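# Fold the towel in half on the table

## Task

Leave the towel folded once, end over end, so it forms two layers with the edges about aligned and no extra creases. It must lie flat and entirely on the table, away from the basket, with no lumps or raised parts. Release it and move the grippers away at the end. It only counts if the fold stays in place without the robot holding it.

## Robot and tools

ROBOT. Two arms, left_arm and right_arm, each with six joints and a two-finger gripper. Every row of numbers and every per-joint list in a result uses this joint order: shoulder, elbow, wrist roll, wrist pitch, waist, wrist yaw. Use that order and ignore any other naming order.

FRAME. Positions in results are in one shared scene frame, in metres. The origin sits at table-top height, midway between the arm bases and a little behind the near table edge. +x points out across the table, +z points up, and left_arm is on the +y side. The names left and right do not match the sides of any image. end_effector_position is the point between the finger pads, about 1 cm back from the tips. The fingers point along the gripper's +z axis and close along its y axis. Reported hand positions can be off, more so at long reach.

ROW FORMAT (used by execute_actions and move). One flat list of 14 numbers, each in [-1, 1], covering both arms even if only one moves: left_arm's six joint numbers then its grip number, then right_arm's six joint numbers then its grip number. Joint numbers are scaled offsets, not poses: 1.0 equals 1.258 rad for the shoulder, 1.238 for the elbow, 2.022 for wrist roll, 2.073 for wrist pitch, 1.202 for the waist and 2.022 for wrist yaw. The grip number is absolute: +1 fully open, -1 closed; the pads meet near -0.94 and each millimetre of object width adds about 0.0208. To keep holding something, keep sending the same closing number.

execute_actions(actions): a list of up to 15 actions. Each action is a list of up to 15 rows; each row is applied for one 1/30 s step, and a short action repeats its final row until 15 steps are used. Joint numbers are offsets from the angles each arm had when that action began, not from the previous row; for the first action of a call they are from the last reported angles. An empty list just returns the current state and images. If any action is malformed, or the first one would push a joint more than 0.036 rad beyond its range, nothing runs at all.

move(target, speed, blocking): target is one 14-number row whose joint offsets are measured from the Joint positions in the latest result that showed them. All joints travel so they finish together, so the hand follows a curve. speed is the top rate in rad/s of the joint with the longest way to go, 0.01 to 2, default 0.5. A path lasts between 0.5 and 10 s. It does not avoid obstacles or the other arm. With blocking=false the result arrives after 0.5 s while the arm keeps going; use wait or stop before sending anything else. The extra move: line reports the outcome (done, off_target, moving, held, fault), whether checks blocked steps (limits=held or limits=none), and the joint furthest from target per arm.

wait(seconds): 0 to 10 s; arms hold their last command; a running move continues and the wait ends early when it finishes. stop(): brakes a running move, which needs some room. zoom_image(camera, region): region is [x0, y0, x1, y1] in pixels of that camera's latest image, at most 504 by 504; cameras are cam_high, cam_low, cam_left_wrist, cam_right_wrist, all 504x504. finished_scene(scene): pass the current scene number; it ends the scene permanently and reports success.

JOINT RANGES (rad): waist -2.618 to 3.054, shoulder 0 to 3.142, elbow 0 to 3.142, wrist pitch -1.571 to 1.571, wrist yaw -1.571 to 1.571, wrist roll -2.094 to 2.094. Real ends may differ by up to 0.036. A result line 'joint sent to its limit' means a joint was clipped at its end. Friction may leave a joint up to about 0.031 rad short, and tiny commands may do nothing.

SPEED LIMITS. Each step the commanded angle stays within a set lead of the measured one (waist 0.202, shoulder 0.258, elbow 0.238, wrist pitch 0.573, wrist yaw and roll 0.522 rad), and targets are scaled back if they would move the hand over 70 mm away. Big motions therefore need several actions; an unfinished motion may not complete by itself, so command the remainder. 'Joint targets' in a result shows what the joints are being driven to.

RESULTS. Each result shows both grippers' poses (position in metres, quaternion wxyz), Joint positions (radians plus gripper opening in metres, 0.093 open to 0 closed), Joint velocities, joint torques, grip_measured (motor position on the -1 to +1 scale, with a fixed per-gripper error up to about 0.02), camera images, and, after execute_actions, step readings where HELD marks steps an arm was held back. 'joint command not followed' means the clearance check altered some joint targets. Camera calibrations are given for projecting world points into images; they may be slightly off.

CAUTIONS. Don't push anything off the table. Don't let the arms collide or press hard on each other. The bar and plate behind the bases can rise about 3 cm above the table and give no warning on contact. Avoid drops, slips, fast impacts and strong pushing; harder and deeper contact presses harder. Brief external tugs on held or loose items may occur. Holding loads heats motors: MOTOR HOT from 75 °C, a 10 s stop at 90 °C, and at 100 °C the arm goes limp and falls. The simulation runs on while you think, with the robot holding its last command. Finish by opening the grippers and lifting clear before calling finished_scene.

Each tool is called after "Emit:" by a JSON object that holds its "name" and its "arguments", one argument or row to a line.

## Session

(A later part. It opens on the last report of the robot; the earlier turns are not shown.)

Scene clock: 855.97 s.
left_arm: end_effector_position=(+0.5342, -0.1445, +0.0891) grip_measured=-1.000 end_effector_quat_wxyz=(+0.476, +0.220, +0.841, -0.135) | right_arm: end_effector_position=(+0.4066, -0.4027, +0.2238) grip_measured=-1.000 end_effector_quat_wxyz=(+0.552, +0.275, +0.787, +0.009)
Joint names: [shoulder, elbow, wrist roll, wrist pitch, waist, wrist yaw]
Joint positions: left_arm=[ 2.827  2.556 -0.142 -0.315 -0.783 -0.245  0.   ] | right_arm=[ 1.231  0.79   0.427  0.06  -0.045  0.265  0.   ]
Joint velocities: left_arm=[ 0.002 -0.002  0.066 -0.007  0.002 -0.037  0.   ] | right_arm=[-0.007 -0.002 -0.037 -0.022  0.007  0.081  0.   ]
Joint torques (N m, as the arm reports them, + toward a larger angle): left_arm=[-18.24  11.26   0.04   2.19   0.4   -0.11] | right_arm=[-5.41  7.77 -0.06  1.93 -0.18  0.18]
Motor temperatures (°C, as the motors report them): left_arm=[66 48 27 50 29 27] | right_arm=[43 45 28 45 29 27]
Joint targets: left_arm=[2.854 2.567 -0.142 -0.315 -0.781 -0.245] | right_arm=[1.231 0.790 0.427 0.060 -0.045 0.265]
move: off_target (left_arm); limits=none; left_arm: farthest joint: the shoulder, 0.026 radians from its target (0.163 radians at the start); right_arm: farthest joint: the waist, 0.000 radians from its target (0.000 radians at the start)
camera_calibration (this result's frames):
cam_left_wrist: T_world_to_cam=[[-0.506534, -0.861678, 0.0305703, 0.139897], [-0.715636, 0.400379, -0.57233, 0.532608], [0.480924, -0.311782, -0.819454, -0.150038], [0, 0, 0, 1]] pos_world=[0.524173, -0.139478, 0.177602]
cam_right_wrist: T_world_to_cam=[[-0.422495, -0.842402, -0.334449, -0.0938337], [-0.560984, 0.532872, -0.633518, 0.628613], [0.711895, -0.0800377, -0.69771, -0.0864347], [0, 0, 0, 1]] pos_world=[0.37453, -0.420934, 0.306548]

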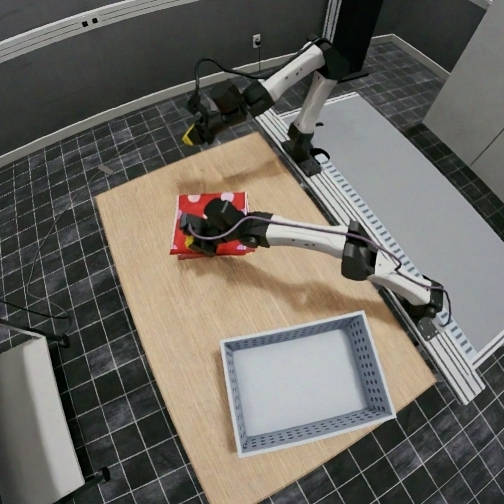

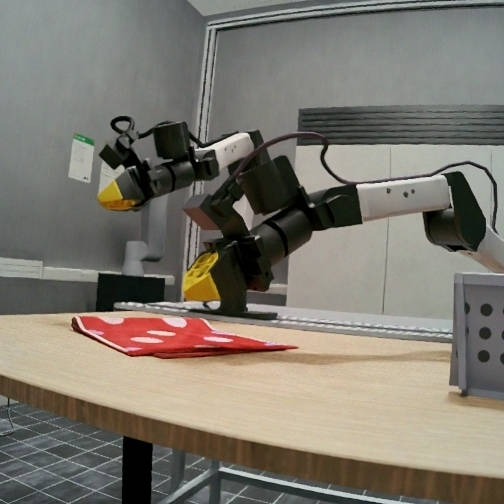

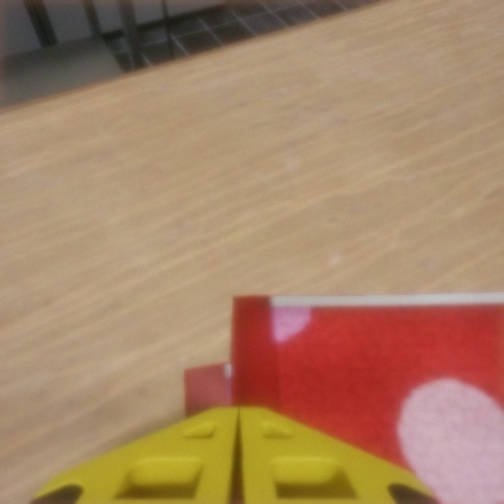

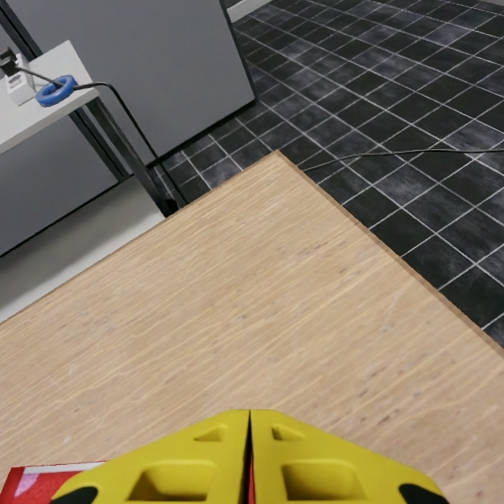

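Emit:
{"name": "move", "arguments": {
  "target": [0.05,0,0,0,0.035,0,-1,0.25,0.107,0,-0.08,0.27,-0.03,-1],
  "speed": 0.4
}}

Scene clock: 870.00 s.
left_arm: end_effector_position=(+0.5508, -0.1229, +0.0585) grip_measured=-1.000 end_effector_quat_wxyz=(+0.461, +0.209, +0.854, -0.117) | right_arm: end_effector_position=(+0.4205, -0.2593, +0.1185) grip_measured=-1.000 end_effector_quat_wxyz=(+0.393, +0.123, +0.909, +0.060)
Joint names: [shoulder, elbow, wrist roll, wrist pitch, waist, wrist yaw]
Joint positions: left_arm=[ 2.87   2.556 -0.142 -0.315 -0.744 -0.245  0.   ] | right_arm=[ 1.54   0.89   0.427 -0.099  0.269  0.21   0.   ]
Joint velocities: left_arm=[-0.017  0.002 -0.007 -0.007  0.002  0.051  0.   ] | right_arm=[ 0.007 -0.007 -0.007  0.022 -0.007  0.051  0.   ]
Joint torques (N m, as the arm reports them, + toward a larger angle): left_arm=[-18.93  10.02   0.05   2.16   0.33  -0.13] | right_arm=[-7.35  9.57 -0.05  1.6   0.78  0.16]
Motor temperatures (°C, as the motors report them): left_arm=[68 49 27 50 29 27] | right_arm=[43 46 28 45 29 27]
Joint targets: left_arm=[2.890 2.556 -0.142 -0.315 -0.741 -0.245] | right_arm=[1.546 0.923 0.427 -0.106 0.280 0.204]
move: off_target (right_arm); limits=none; left_arm: farthest joint: the shoulder, 0.020 radians from its target (0.062 radians at the start); right_arm: farthest joint: the elbow, 0.032 radians from its target (0.132 radians at the start)
camera_calibration (this result's frames):
cam_left_wrist: T_world_to_cam=[[-0.473072, -0.880789, 0.0203481, 0.147639], [-0.748003, 0.389335, -0.537503, 0.532773], [0.465505, -0.269498, -0.843016, -0.161326], [0, 0, 0, 1]] pos_world=[0.543458, -0.120865, 0.147363]
cam_right_wrist: T_world_to_cam=[[-0.182497, -0.957982, -0.221282, -0.146706], [-0.894172, 0.255299, -0.367804, 0.529855], [0.408842, 0.130741, -0.903191, 0.0481468], [0, 0, 0, 1]] pos_world=[0.427323, -0.282108, 0.205905]

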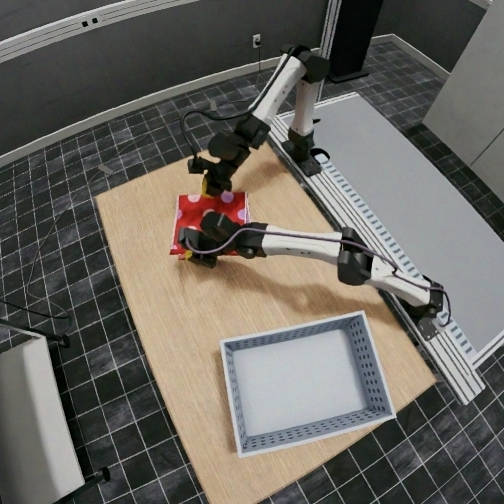

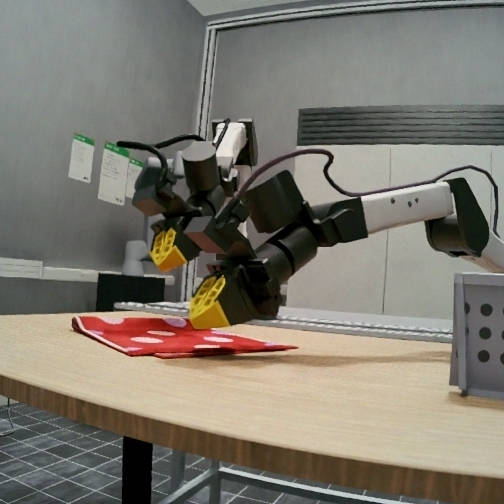

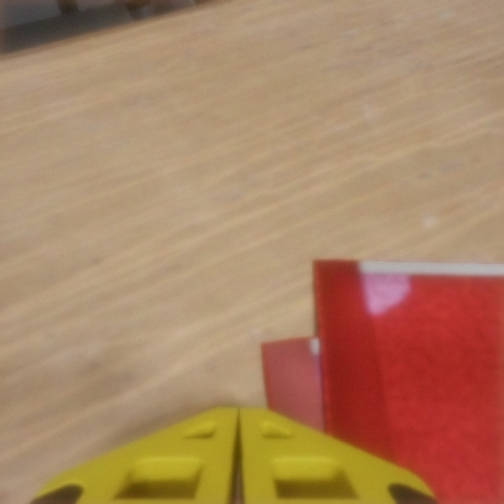

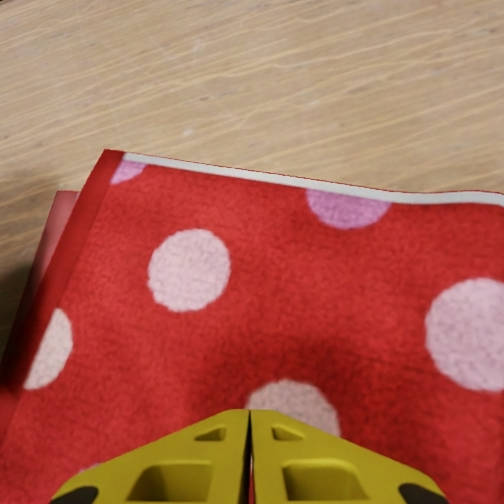

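Emit:
{"name": "move", "arguments": {
  "target": [0.015,0,0,0,-0.028,0,-1,0,0,0,0,0,0,-1],
  "speed": 0.1
}}

Scene clock: 876.13 s.
left_arm: end_effector_position=(+0.5398, -0.1355, +0.0590) grip_measured=-1.000 end_effector_quat_wxyz=(+0.460, +0.219, +0.852, -0.122) | right_arm: end_effector_position=(+0.4204, -0.2594, +0.1184) grip_measured=-1.000 end_effector_quat_wxyz=(+0.393, +0.123, +0.909, +0.060)
Joint names: [shoulder, elbow, wrist roll, wrist pitch, waist, wrist yaw]
Joint positions: left_arm=[ 2.87   2.556 -0.142 -0.315 -0.767 -0.245  0.   ] | right_arm=[ 1.54   0.89   0.427 -0.099  0.269  0.21   0.   ]
Joint velocities: left_arm=[-0.017  0.002 -0.007  0.022 -0.012 -0.022  0.   ] | right_arm=[-0.002 -0.012 -0.037 -0.022  0.017 -0.007  0.   ]
Joint torques (N m, as the arm reports them, + toward a larger angle): left_arm=[-19.    10.07   0.04   2.13  -0.55  -0.13] | right_arm=[-7.82  7.12 -0.05  1.66 -0.18  0.23]
Motor temperatures (°C, as the motors report them): left_arm=[69 49 27 50 29 27] | right_arm=[43 46 28 45 29 27]
Joint targets: left_arm=[2.889 2.556 -0.142 -0.315 -0.778 -0.245] | right_arm=[1.540 0.890 0.427 -0.099 0.269 0.210]
move: done; limits=none; left_arm: farthest joint: the shoulder, 0.019 radians from its target (0.019 radians at the start); right_arm: farthest joint: the waist, 0.000 radians from its target (0.000 radians at the start)
camera_calibration (this result's frames):
cam_left_wrist: T_world_to_cam=[[-0.493438, -0.869559, 0.0196457, 0.143896], [-0.7382, 0.406738, -0.538168, 0.526756], [0.459979, -0.280055, -0.842608, -0.157678], [0, 0, 0, 1]] pos_world=[0.532383, -0.133284, 0.147796]
cam_right_wrist: T_world_to_cam=[[-0.182563, -0.958007, -0.221118, -0.146743], [-0.894311, 0.255248, -0.367501, 0.529789], [0.408508, 0.130657, -0.903355, 0.0482522], [0, 0, 0, 1]] pos_world=[0.427294, -0.282113, 0.205839]

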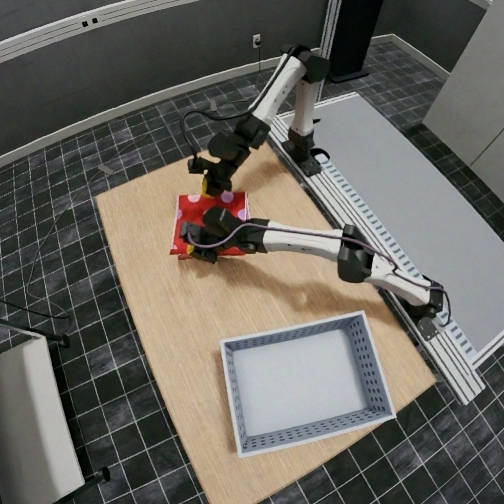

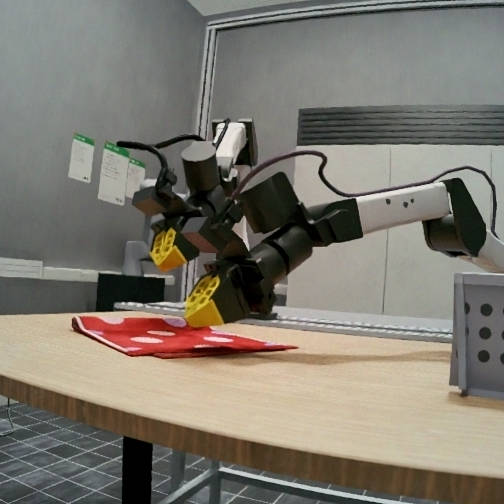

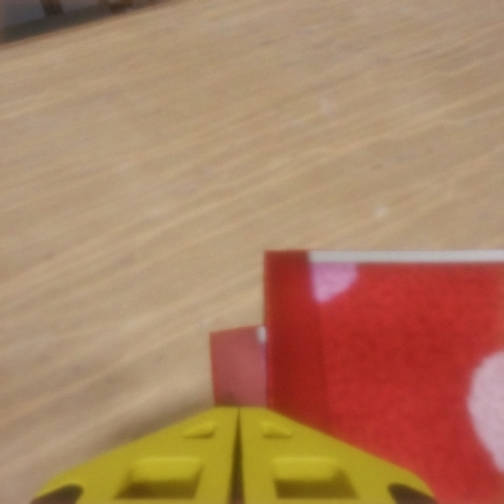

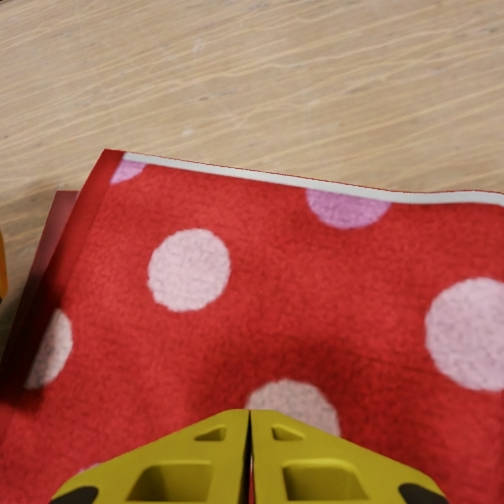

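Aligned. Descend left.

Emit:
{"name": "move", "arguments": {
  "target": [0.085,0,0,0,0,0,-1,0,0,0,0,0,0,-1],
  "speed": 0.15
}}

Scene clock: 880.33 s.
left_arm: end_effector_position=(+0.5387, -0.1351, +0.0241) grip_measured=-1.000 end_effector_quat_wxyz=(+0.449, +0.222, +0.858, -0.115) | right_arm: end_effector_position=(+0.4204, -0.2594, +0.1184) grip_measured=-1.000 end_effector_quat_wxyz=(+0.393, +0.123, +0.909, +0.060)
Joint names: [shoulder, elbow, wrist roll, wrist pitch, waist, wrist yaw]
Joint positions: left_arm=[ 2.927  2.556 -0.142 -0.289 -0.767 -0.247  0.   ] | right_arm=[ 1.54   0.89   0.427 -0.099  0.269  0.21   0.   ]
Joint velocities: left_arm=[-0.002 -0.002 -0.037  0.022 -0.007 -0.022  0.   ] | right_arm=[ 0.022 -0.007 -0.037  0.037 -0.002  0.007  0.   ]
Joint torques (N m, as the arm reports them, + toward a larger angle): left_arm=[-16.42  10.01   0.04   1.83   0.14  -0.1 ] | right_arm=[-7.82  7.13 -0.05  1.66 -0.19  0.23]
Motor temperatures (°C, as the motors report them): left_arm=[69 49 27 50 29 27] | right_arm=[43 46 28 45 29 27]
Joint targets: left_arm=[2.977 2.556 -0.142 -0.314 -0.767 -0.245] | right_arm=[1.540 0.890 0.427 -0.099 0.269 0.210]
move: off_target (left_arm); limits=none; left_arm: farthest joint: the shoulder, 0.050 radians from its target (0.107 radians at the start); right_arm: farthest joint: the waist, 0.000 radians from its target (0.000 radians at the start)
camera_calibration (this result's frames):
cam_left_wrist: T_world_to_cam=[[-0.492408, -0.870306, 0.0100475, 0.143957], [-0.749865, 0.418347, -0.512532, 0.514222], [0.441856, -0.259909, -0.858609, -0.173529], [0, 0, 0, 1]] pos_world=[0.533158, -0.134939, 0.113116]
cam_right_wrist: T_world_to_cam=[[-0.182563, -0.958007, -0.221118, -0.146743], [-0.894311, 0.255248, -0.367501, 0.529789], [0.408508, 0.130657, -0.903355, 0.0482522], [0, 0, 0, 1]] pos_world=[0.427294, -0.282113, 0.205839]

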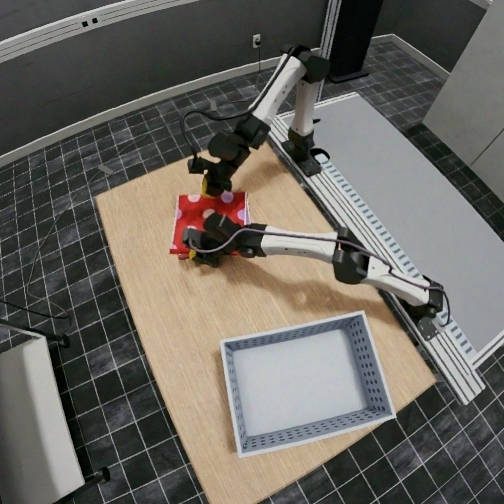

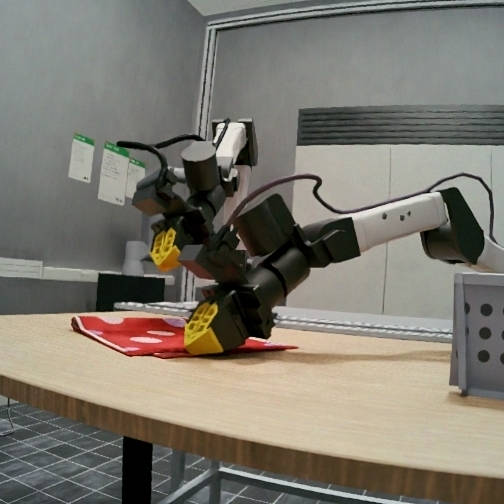

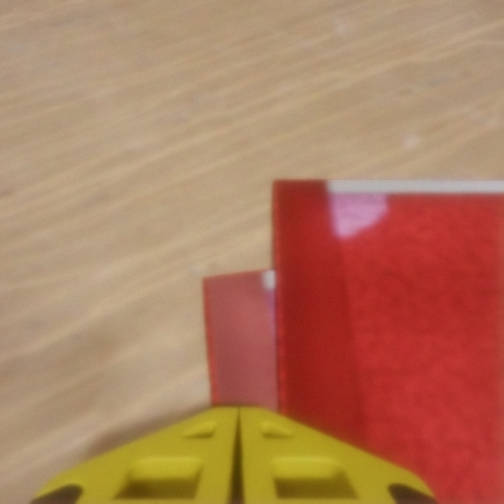

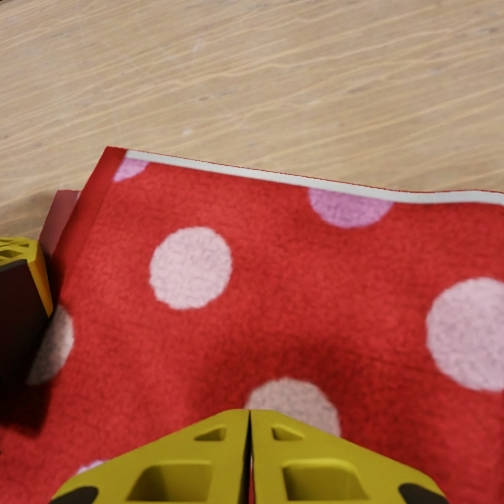

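Emit:
{"name": "move", "arguments": {
  "target": [0.04,0,0,-0.012,0,0,-1,0.24,0,0,0,0,0,-1],
  "speed": 0.3
}}

Scene clock: 887.73 s.
left_arm: end_effector_position=(+0.5391, -0.1354, +0.0239) grip_measured=-1.000 end_effector_quat_wxyz=(+0.450, +0.222, +0.857, -0.115) | right_arm: end_effector_position=(+0.4099, -0.2588, +0.0218) grip_measured=-1.000 end_effector_quat_wxyz=(+0.293, +0.113, +0.949, +0.018)
Joint names: [shoulder, elbow, wrist roll, wrist pitch, waist, wrist yaw]
Joint positions: left_arm=[ 2.929  2.556 -0.142 -0.284 -0.767 -0.247  0.   ] | right_arm=[ 1.793  0.89   0.427 -0.081  0.269  0.215  0.   ]
Joint velocities: left_arm=[-0.007  0.002 -0.022 -0.022 -0.002 -0.037  0.   ] | right_arm=[-0.032 -0.002 -0.037 -0.007  0.012 -0.051  0.   ]
Joint torques (N m, as the arm reports them, + toward a larger angle): left_arm=[-16.44  10.01   0.05   1.8    0.21  -0.12] | right_arm=[-4.73  6.07 -0.04  1.19 -0.19  0.2 ]
Motor temperatures (°C, as the motors report them): left_arm=[69 49 27 49 29 27] | right_arm=[43 45 28 44 29 27]
Joint targets: left_arm=[2.978 2.556 -0.142 -0.314 -0.767 -0.246] | right_arm=[1.842 0.890 0.427 -0.099 0.269 0.210]
move: off_target (left_arm, right_arm); limits=none; left_arm: farthest joint: the shoulder, 0.048 radians from its target (0.050 radians at the start); right_arm: farthest joint: the shoulder, 0.049 radians from its target (0.301 radians at the start)
camera_calibration (this result's frames):
cam_left_wrist: T_world_to_cam=[[-0.492089, -0.870477, 0.0108641, 0.143639], [-0.748572, 0.416739, -0.515722, 0.513774], [0.444396, -0.261914, -0.856687, -0.175708], [0, 0, 0, 1]] pos_world=[0.533364, -0.135096, 0.112877]
cam_right_wrist: T_world_to_cam=[[-0.213685, -0.970277, -0.113585, -0.162293], [-0.957046, 0.231245, -0.174899, 0.500067], [0.195966, 0.0713326, -0.978013, 0.0386098], [0, 0, 0, 1]] pos_world=[0.436341, -0.275861, 0.106788]

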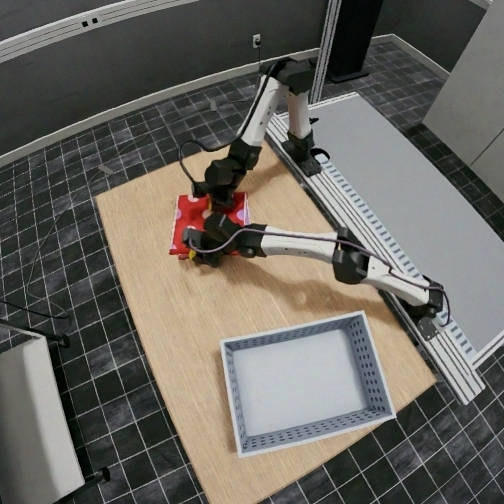

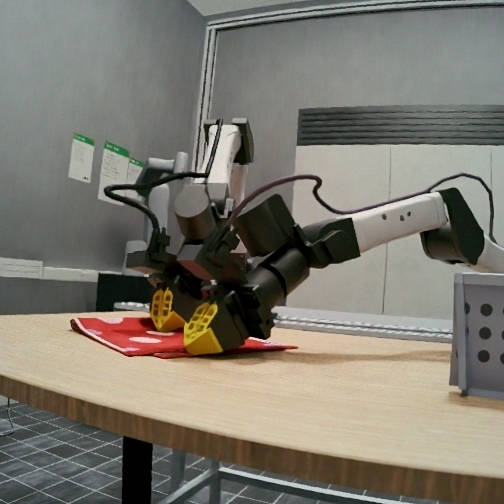

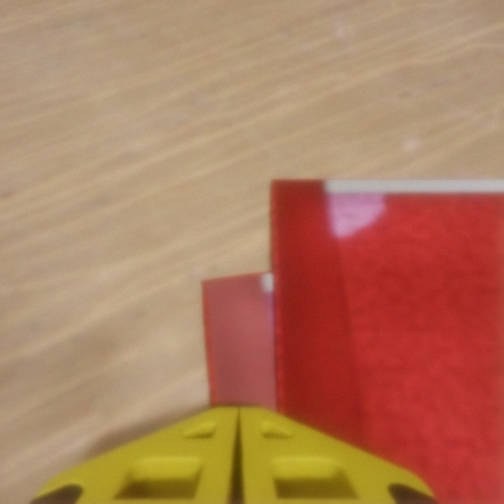

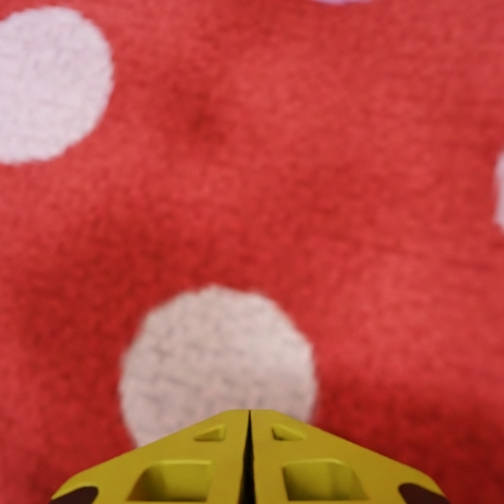

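Emit:
{"name": "move", "arguments": {
  "target": [0.04,0,0,-0.014,0,0,-1,-0.02,-0.17,0,0,0.05,0,-1],
  "speed": 0.12
}}

Scene clock: 899.13 s.
left_arm: end_effector_position=(+0.5395, -0.1358, +0.0239) grip_measured=-1.000 end_effector_quat_wxyz=(+0.451, +0.222, +0.857, -0.116) | right_arm: end_effector_position=(+0.3970, -0.2549, +0.0203) grip_measured=-1.000 end_effector_quat_wxyz=(+0.333, +0.106, +0.937, +0.017)
Joint names: [shoulder, elbow, wrist roll, wrist pitch, waist, wrist yaw]
Joint positions: left_arm=[ 2.93   2.556 -0.142 -0.279 -0.767 -0.247  0.   ] | right_arm=[1.745 0.758 0.427 0.08  0.306 0.26  0.   ]
Joint velocities: left_arm=[-0.002  0.007  0.037 -0.007 -0.002 -0.051  0.   ] | right_arm=[ 0.017 -0.002  0.022 -0.051  0.007 -0.022  0.   ]
Joint torques (N m, as the arm reports them, + toward a larger angle): left_arm=[-16.41  10.     0.04   1.78   0.18  -0.13] | right_arm=[-6.51  0.06 -0.04 -0.08  2.05 -0.31]
Motor temperatures (°C, as the motors report them): left_arm=[68 49 27 49 29 27] | right_arm=[43 44 28 43 29 27]
Joint targets: left_arm=[2.979 2.556 -0.142 -0.313 -0.767 -0.247] | right_arm=[1.768 0.680 0.427 -0.081 0.329 0.215]
move: off_target (left_arm, right_arm); limits=none; left_arm: farthest joint: the shoulder, 0.049 radians from its target (0.050 radians at the start); right_arm: farthest joint: the wrist pitch, 0.161 radians from its target (0.000 radians at the start)
camera_calibration (this result's frames):
cam_left_wrist: T_world_to_cam=[[-0.49205, -0.870488, 0.0116903, 0.14347], [-0.747491, 0.415565, -0.518231, 0.51348], [0.446256, -0.263734, -0.855161, -0.177219], [0, 0, 0, 1]] pos_world=[0.533501, -0.135234, 0.112874]
cam_right_wrist: T_world_to_cam=[[-0.196784, -0.973385, -0.117467, -0.168781], [-0.940803, 0.221192, -0.256836, 0.479163], [0.275982, 0.0599719, -0.95929, 0.00429133], [0, 0, 0, 1]] pos_world=[0.4164, -0.270534, 0.107357]

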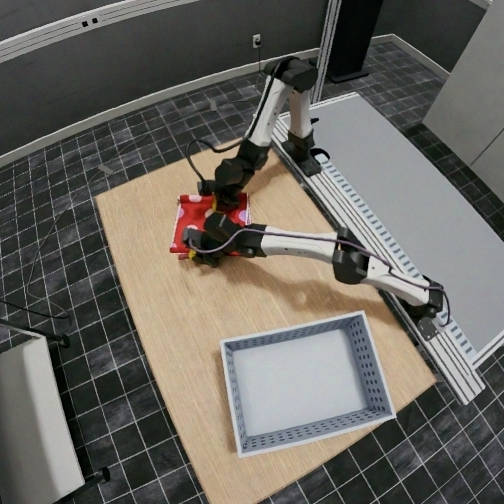

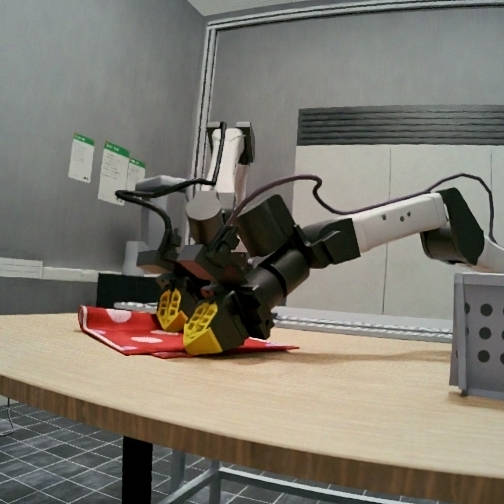

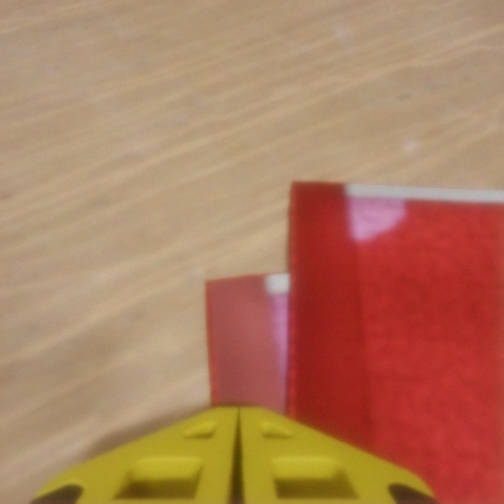

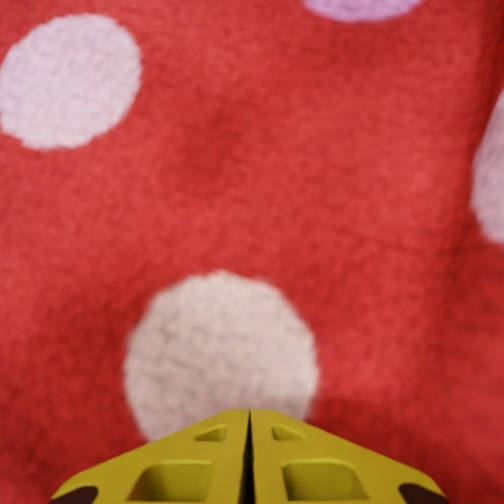

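Emit:
{"name": "move", "arguments": {
  "target": [0.04,0,0,-0.016,0,0,-1,-0.15,0,0,0,0,0,-1],
  "speed": 0.3
}}

Emit:
{"name": "move", "arguments": {
  "target": [-0.12,0,0,0,0,0,-1,-0.3,0,0,0,-0.3,0,-1],
  "speed": 0.5
}}

Emit:
{"name": "move", "arguments": {
  "target": [-0.75,-0.6,0,0,0,0,-1,0,0,0,0,0,0,-1],
  "speed": 0.7
}}

Emit:
{"name": "zoom_image", "arguments": {
  "camera": "cam_high",
  "region": [140,150,320,330]
}}

Scene clock: 919.87 s.
left_arm: end_effector_position=(+0.5398, -0.1361, +0.0241) grip_measured=-1.000 end_effector_quat_wxyz=(+0.453, +0.221, +0.856, -0.117) | right_arm: end_effector_position=(+0.4103, -0.2546, +0.0869) grip_measured=-1.000 end_effector_quat_wxyz=(+0.408, +0.118, +0.904, +0.047)
Joint names: [shoulder, elbow, wrist roll, wrist pitch, waist, wrist yaw]
Joint positions: left_arm=[ 2.931  2.556 -0.142 -0.276 -0.767 -0.247  0.   ] | right_arm=[1.574 0.758 0.427 0.086 0.306 0.265 0.   ]
Joint velocities: left_arm=[-0.007 -0.002  0.066  0.022  0.007 -0.037  0.   ] | right_arm=[ 0.022 -0.007  0.007  0.007 -0.007  0.022  0.   ]
Joint torques (N m, as the arm reports them, + toward a larger angle): left_arm=[-16.43  10.02   0.05   1.74   0.15  -0.13] | right_arm=[-9.31  6.62 -0.05  1.62 -0.19  0.18]
Motor temperatures (°C, as the motors report them): left_arm=[68 49 27 48 29 27] | right_arm=[43 41 28 40 29 27]
Joint targets: left_arm=[2.980 2.556 -0.142 -0.312 -0.767 -0.247] | right_arm=[1.557 0.758 0.427 0.080 0.306 0.260]
move: off_target (left_arm); limits=none; left_arm: farthest joint: the shoulder, 0.050 radians from its target (0.050 radians at the start); right_arm: farthest joint: the shoulder, 0.018 radians from its target (0.189 radians at the start)
camera_calibration (this result's frames):
cam_left_wrist: T_world_to_cam=[[-0.492013, -0.870498, 0.0125166, 0.14331], [-0.746404, 0.414387, -0.520735, 0.51327], [0.448112, -0.265551, -0.853627, -0.178555], [0, 0, 0, 1]] pos_world=[0.533629, -0.135357, 0.113064]
cam_right_wrist: T_world_to_cam=[[-0.180976, -0.963556, -0.196997, -0.155135], [-0.88216, 0.247593, -0.400615, 0.503936], [0.43479, 0.101281, -0.894818, 0.00427106], [0, 0, 0, 1]] pos_world=[0.41462, -0.274685, 0.175145]

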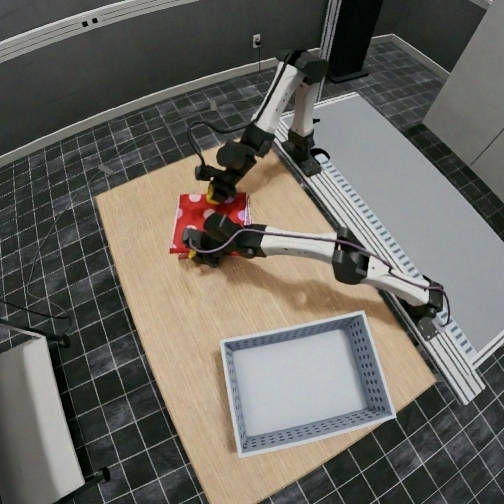

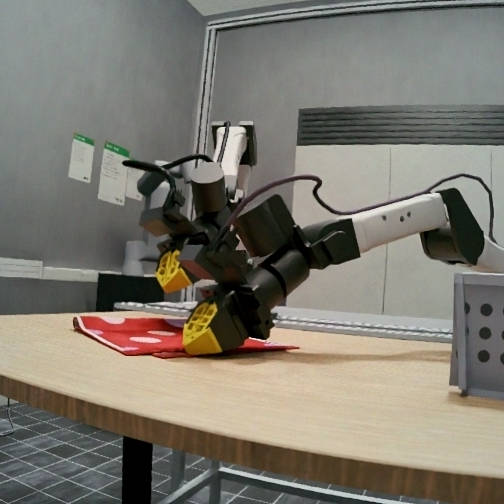

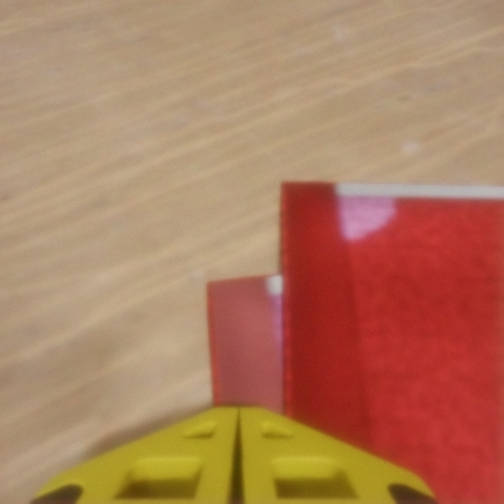

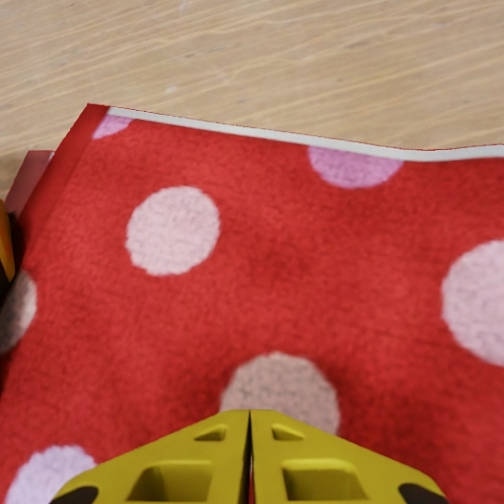

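Scene clock: 921.03 s.
left_arm: end_effector_position=(+0.5463, -0.1389, +0.1346) grip_measured=-1.000 end_effector_quat_wxyz=(+0.511, +0.200, +0.822, -0.151) | right_arm: end_effector_position=(+0.4014, -0.4038, +0.2203) grip_measured=-1.000 end_effector_quat_wxyz=(+0.555, +0.277, +0.784, +0.008)
Joint names: [shoulder, elbow, wrist roll, wrist pitch, waist, wrist yaw]
Joint positions: left_arm=[ 2.775  2.556 -0.142 -0.274 -0.767 -0.247  0.   ] | right_arm=[ 1.212  0.758  0.427  0.079 -0.048  0.267  0.   ]
Joint velocities: left_arm=[ 0.002  0.002 -0.022  0.037  0.017 -0.037  0.   ] | right_arm=[ 0.007  0.007 -0.007  0.037 -0.002  0.037  0.   ]
Joint torques (N m, as the arm reports them, + toward a larger angle): left_arm=[-19.89  10.18   0.05   2.27   0.14  -0.1 ] | right_arm=[-6.54  7.71 -0.05  2.   -0.79  0.17]
Motor temperatures (°C, as the motors report them): left_arm=[68 49 27 48 29 27] | right_arm=[43 41 28 41 29 27]
Joint targets: left_arm=[2.780 2.556 -0.142 -0.276 -0.767 -0.247] | right_arm=[1.197 0.758 0.427 0.085 -0.055 0.265]
move: done; limits=none; left_arm: farthest joint: the shoulder, 0.005 radians from its target (0.151 radians at the start); right_arm: farthest joint: the shoulder, 0.015 radians from its target (0.378 radians at the start)
camera_calibration (this result's frames):
cam_left_wrist: T_world_to_cam=[[-0.492524, -0.868545, 0.0552327, 0.137482], [-0.682948, 0.346381, -0.643119, 0.549149], [0.539446, -0.354472, -0.763772, -0.162221], [0, 0, 0, 1]] pos_world=[0.530263, -0.128308, 0.221675]
cam_right_wrist: T_world_to_cam=[[-0.424446, -0.840748, -0.336136, -0.0962881], [-0.554741, 0.534864, -0.637325, 0.623194], [0.715617, -0.0840415, -0.693419, -0.0892939], [0, 0, 0, 1]] pos_world=[0.368742, -0.421782, 0.302893]

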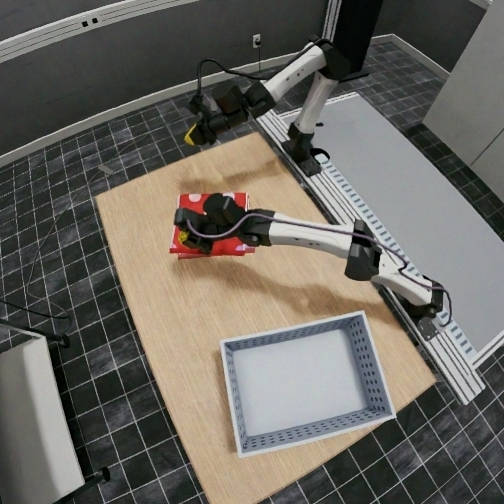

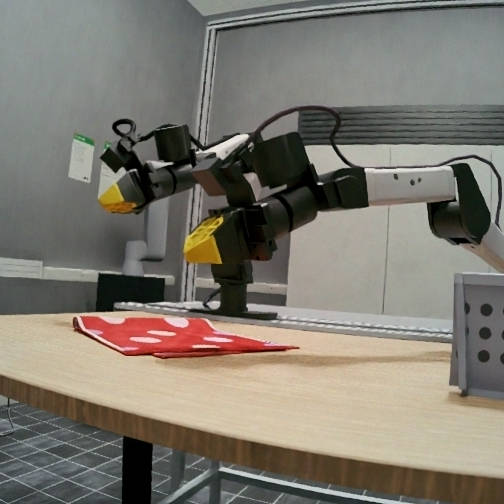

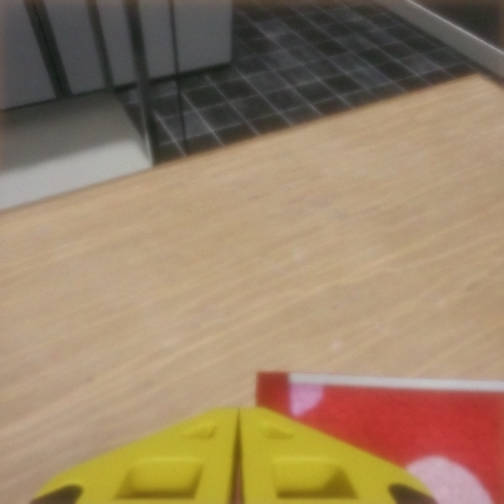

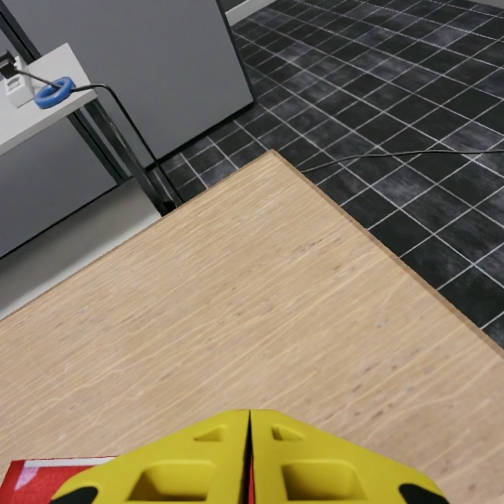

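Scene clock: 923.03 s.
left_arm: end_effector_position=(+0.4247, -0.0077, +0.3989) grip_measured=-1.000 end_effector_quat_wxyz=(+0.594, +0.166, +0.761, -0.201) | right_arm: end_effector_position=(+0.4014, -0.4038, +0.2203) grip_measured=-1.000 end_effector_quat_wxyz=(+0.555, +0.277, +0.784, +0.008)
Joint names: [shoulder, elbow, wrist roll, wrist pitch, waist, wrist yaw]
Joint positions: left_arm=[ 1.82   1.831 -0.142 -0.265 -0.767 -0.247  0.   ] | right_arm=[ 1.212  0.758  0.427  0.079 -0.048  0.267  0.   ]
Joint velocities: left_arm=[ 0.002 -0.007  0.022 -0.037 -0.007  0.022  0.   ] | right_arm=[ 0.002 -0.012 -0.022 -0.051  0.002  0.051  0.   ]
Joint torques (N m, as the arm reports them, + toward a larger angle): left_arm=[-11.38   8.38   0.05   2.28   0.2   -0.07] | right_arm=[-5.22  7.76 -0.06  1.93 -0.19  0.19]
Motor temperatures (°C, as the motors report them): left_arm=[68 49 27 48 29 27] | right_arm=[43 42 28 41 29 27]
Joint targets: left_arm=[1.831 1.813 -0.142 -0.274 -0.767 -0.247] | right_arm=[1.212 0.758 0.427 0.079 -0.048 0.267]
move: done; limits=none; left_arm: farthest joint: the elbow, 0.018 radians from its target (0.742 radians at the start); right_arm: farthest joint: the waist, 0.000 radians from its target (0.000 radians at the start)
camera_calibration (this result's frames):
cam_left_wrist: T_world_to_cam=[[-0.502249, -0.856641, 0.117952, 0.156221], [-0.562867, 0.220318, -0.796643, 0.599962], [0.65645, -0.466505, -0.592829, 0.032968], [0, 0, 0, 1]] pos_world=[0.394519, 0.0170224, 0.479073]
cam_right_wrist: T_world_to_cam=[[-0.424446, -0.840748, -0.336136, -0.0962881], [-0.554741, 0.534864, -0.637325, 0.623194], [0.715617, -0.0840415, -0.693419, -0.0892939], [0, 0, 0, 1]] pos_world=[0.368742, -0.421782, 0.302893]

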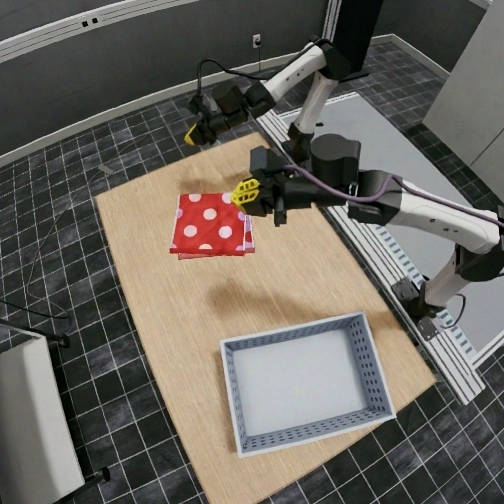

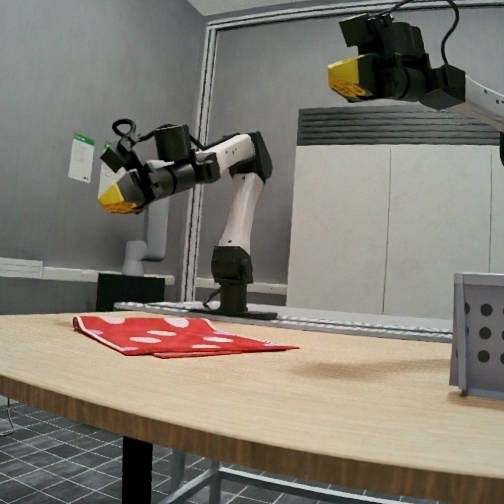

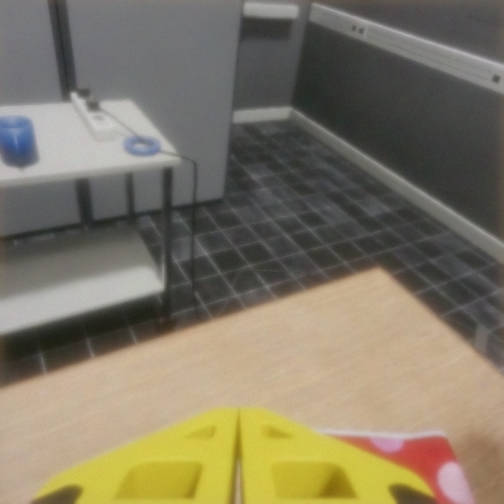

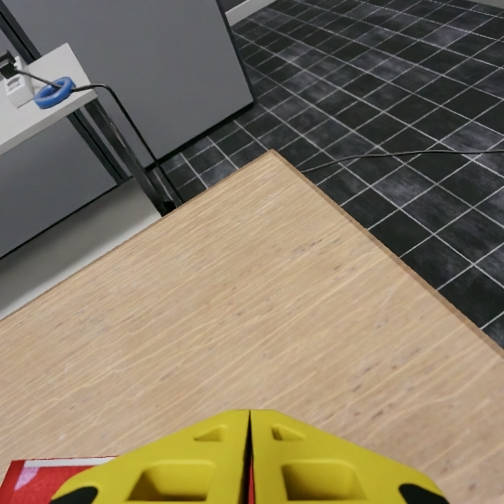

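Region (140, 150, 320, 330) of cam_high's 504x504 image, scaled by 2.800, with more detail than that image has.

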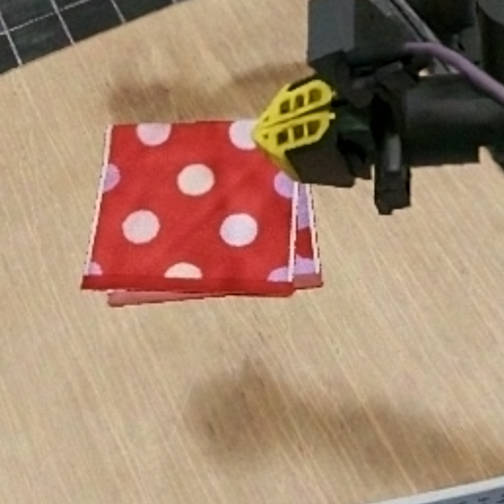

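Emit:
{"name": "move", "arguments": {
  "target": [-0.08,-0.16,0,0,-0.15,0,-1,0.404,0.18,0,-0.087,0.465,-0.028,-1],
  "speed": 0.6
}}

Scene clock: 941.67 s.
left_arm: end_effector_position=(+0.3414, -0.0550, +0.3655) grip_measured=-1.000 end_effector_quat_wxyz=(+0.551, +0.245, +0.763, -0.231) | right_arm: end_effector_position=(+0.4021, -0.1581, +0.0745) grip_measured=-1.000 end_effector_quat_wxyz=(+0.342, +0.010, +0.936, +0.082)
Joint names: [shoulder, elbow, wrist roll, wrist pitch, waist, wrist yaw]
Joint positions: left_arm=[ 1.726  1.652 -0.142 -0.263 -0.939 -0.247  0.   ] | right_arm=[ 1.717  0.948  0.427 -0.094  0.503  0.213  0.   ]
Joint velocities: left_arm=[-0.002  0.002 -0.007 -0.007 -0.007  0.022  0.   ] | right_arm=[-0.002  0.007 -0.051 -0.037 -0.007 -0.007  0.   ]
Joint torques (N m, as the arm reports them, + toward a larger angle): left_arm=[-11.91   8.29   0.04   2.35  -0.47  -0.08] | right_arm=[-8.8   9.15 -0.04  1.47  0.53  0.21]
Motor temperatures (°C, as the motors report them): left_arm=[62 47 27 50 29 27] | right_arm=[42 43 28 43 29 27]
Joint targets: left_arm=[1.720 1.633 -0.142 -0.264 -0.947 -0.247] | right_arm=[1.720 0.981 0.427 -0.101 0.511 0.210]
move: off_target (right_arm); limits=none; left_arm: farthest joint: the elbow, 0.019 radians from its target (0.198 radians at the start); right_arm: farthest joint: the elbow, 0.033 radians from its target (0.222 radians at the start)
camera_calibration (this result's frames):
cam_left_wrist: T_world_to_cam=[[-0.637918, -0.764731, 0.0908118, 0.139027], [-0.547339, 0.367273, -0.752018, 0.523357], [0.541739, -0.529431, -0.652857, 0.103439], [0, 0, 0, 1]] pos_world=[0.319105, -0.0311325, 0.448479]
cam_right_wrist: T_world_to_cam=[[0.0292323, -0.984079, -0.175309, -0.155495], [-0.958761, 0.021999, -0.283361, 0.454242], [0.282706, 0.176362, -0.942854, 0.0635383], [0, 0, 0, 1]] pos_world=[0.422093, -0.174218, 0.161362]

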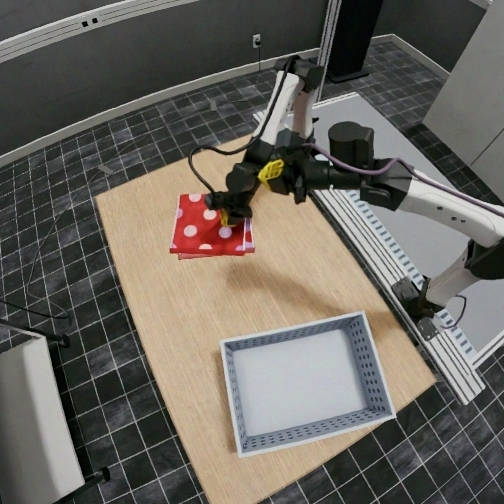

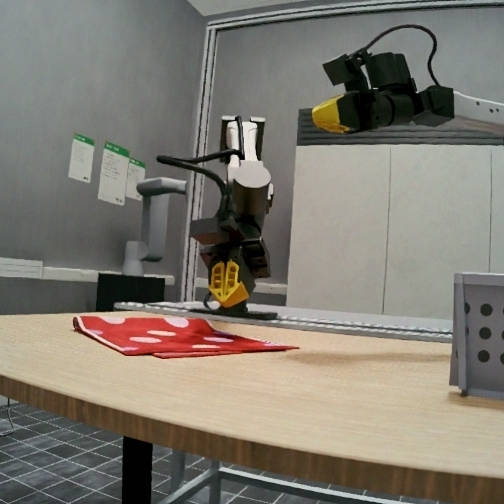

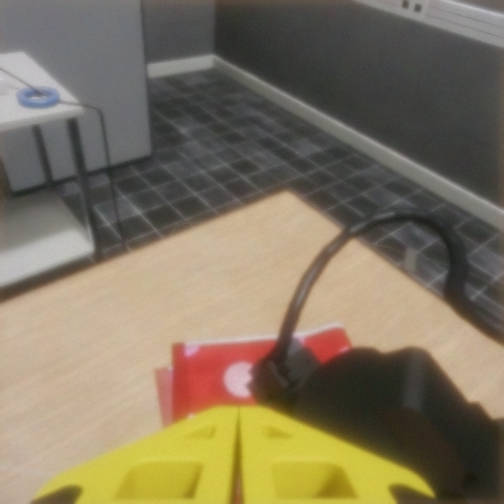

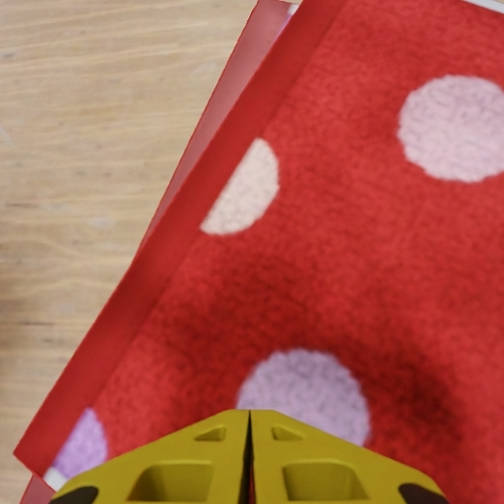

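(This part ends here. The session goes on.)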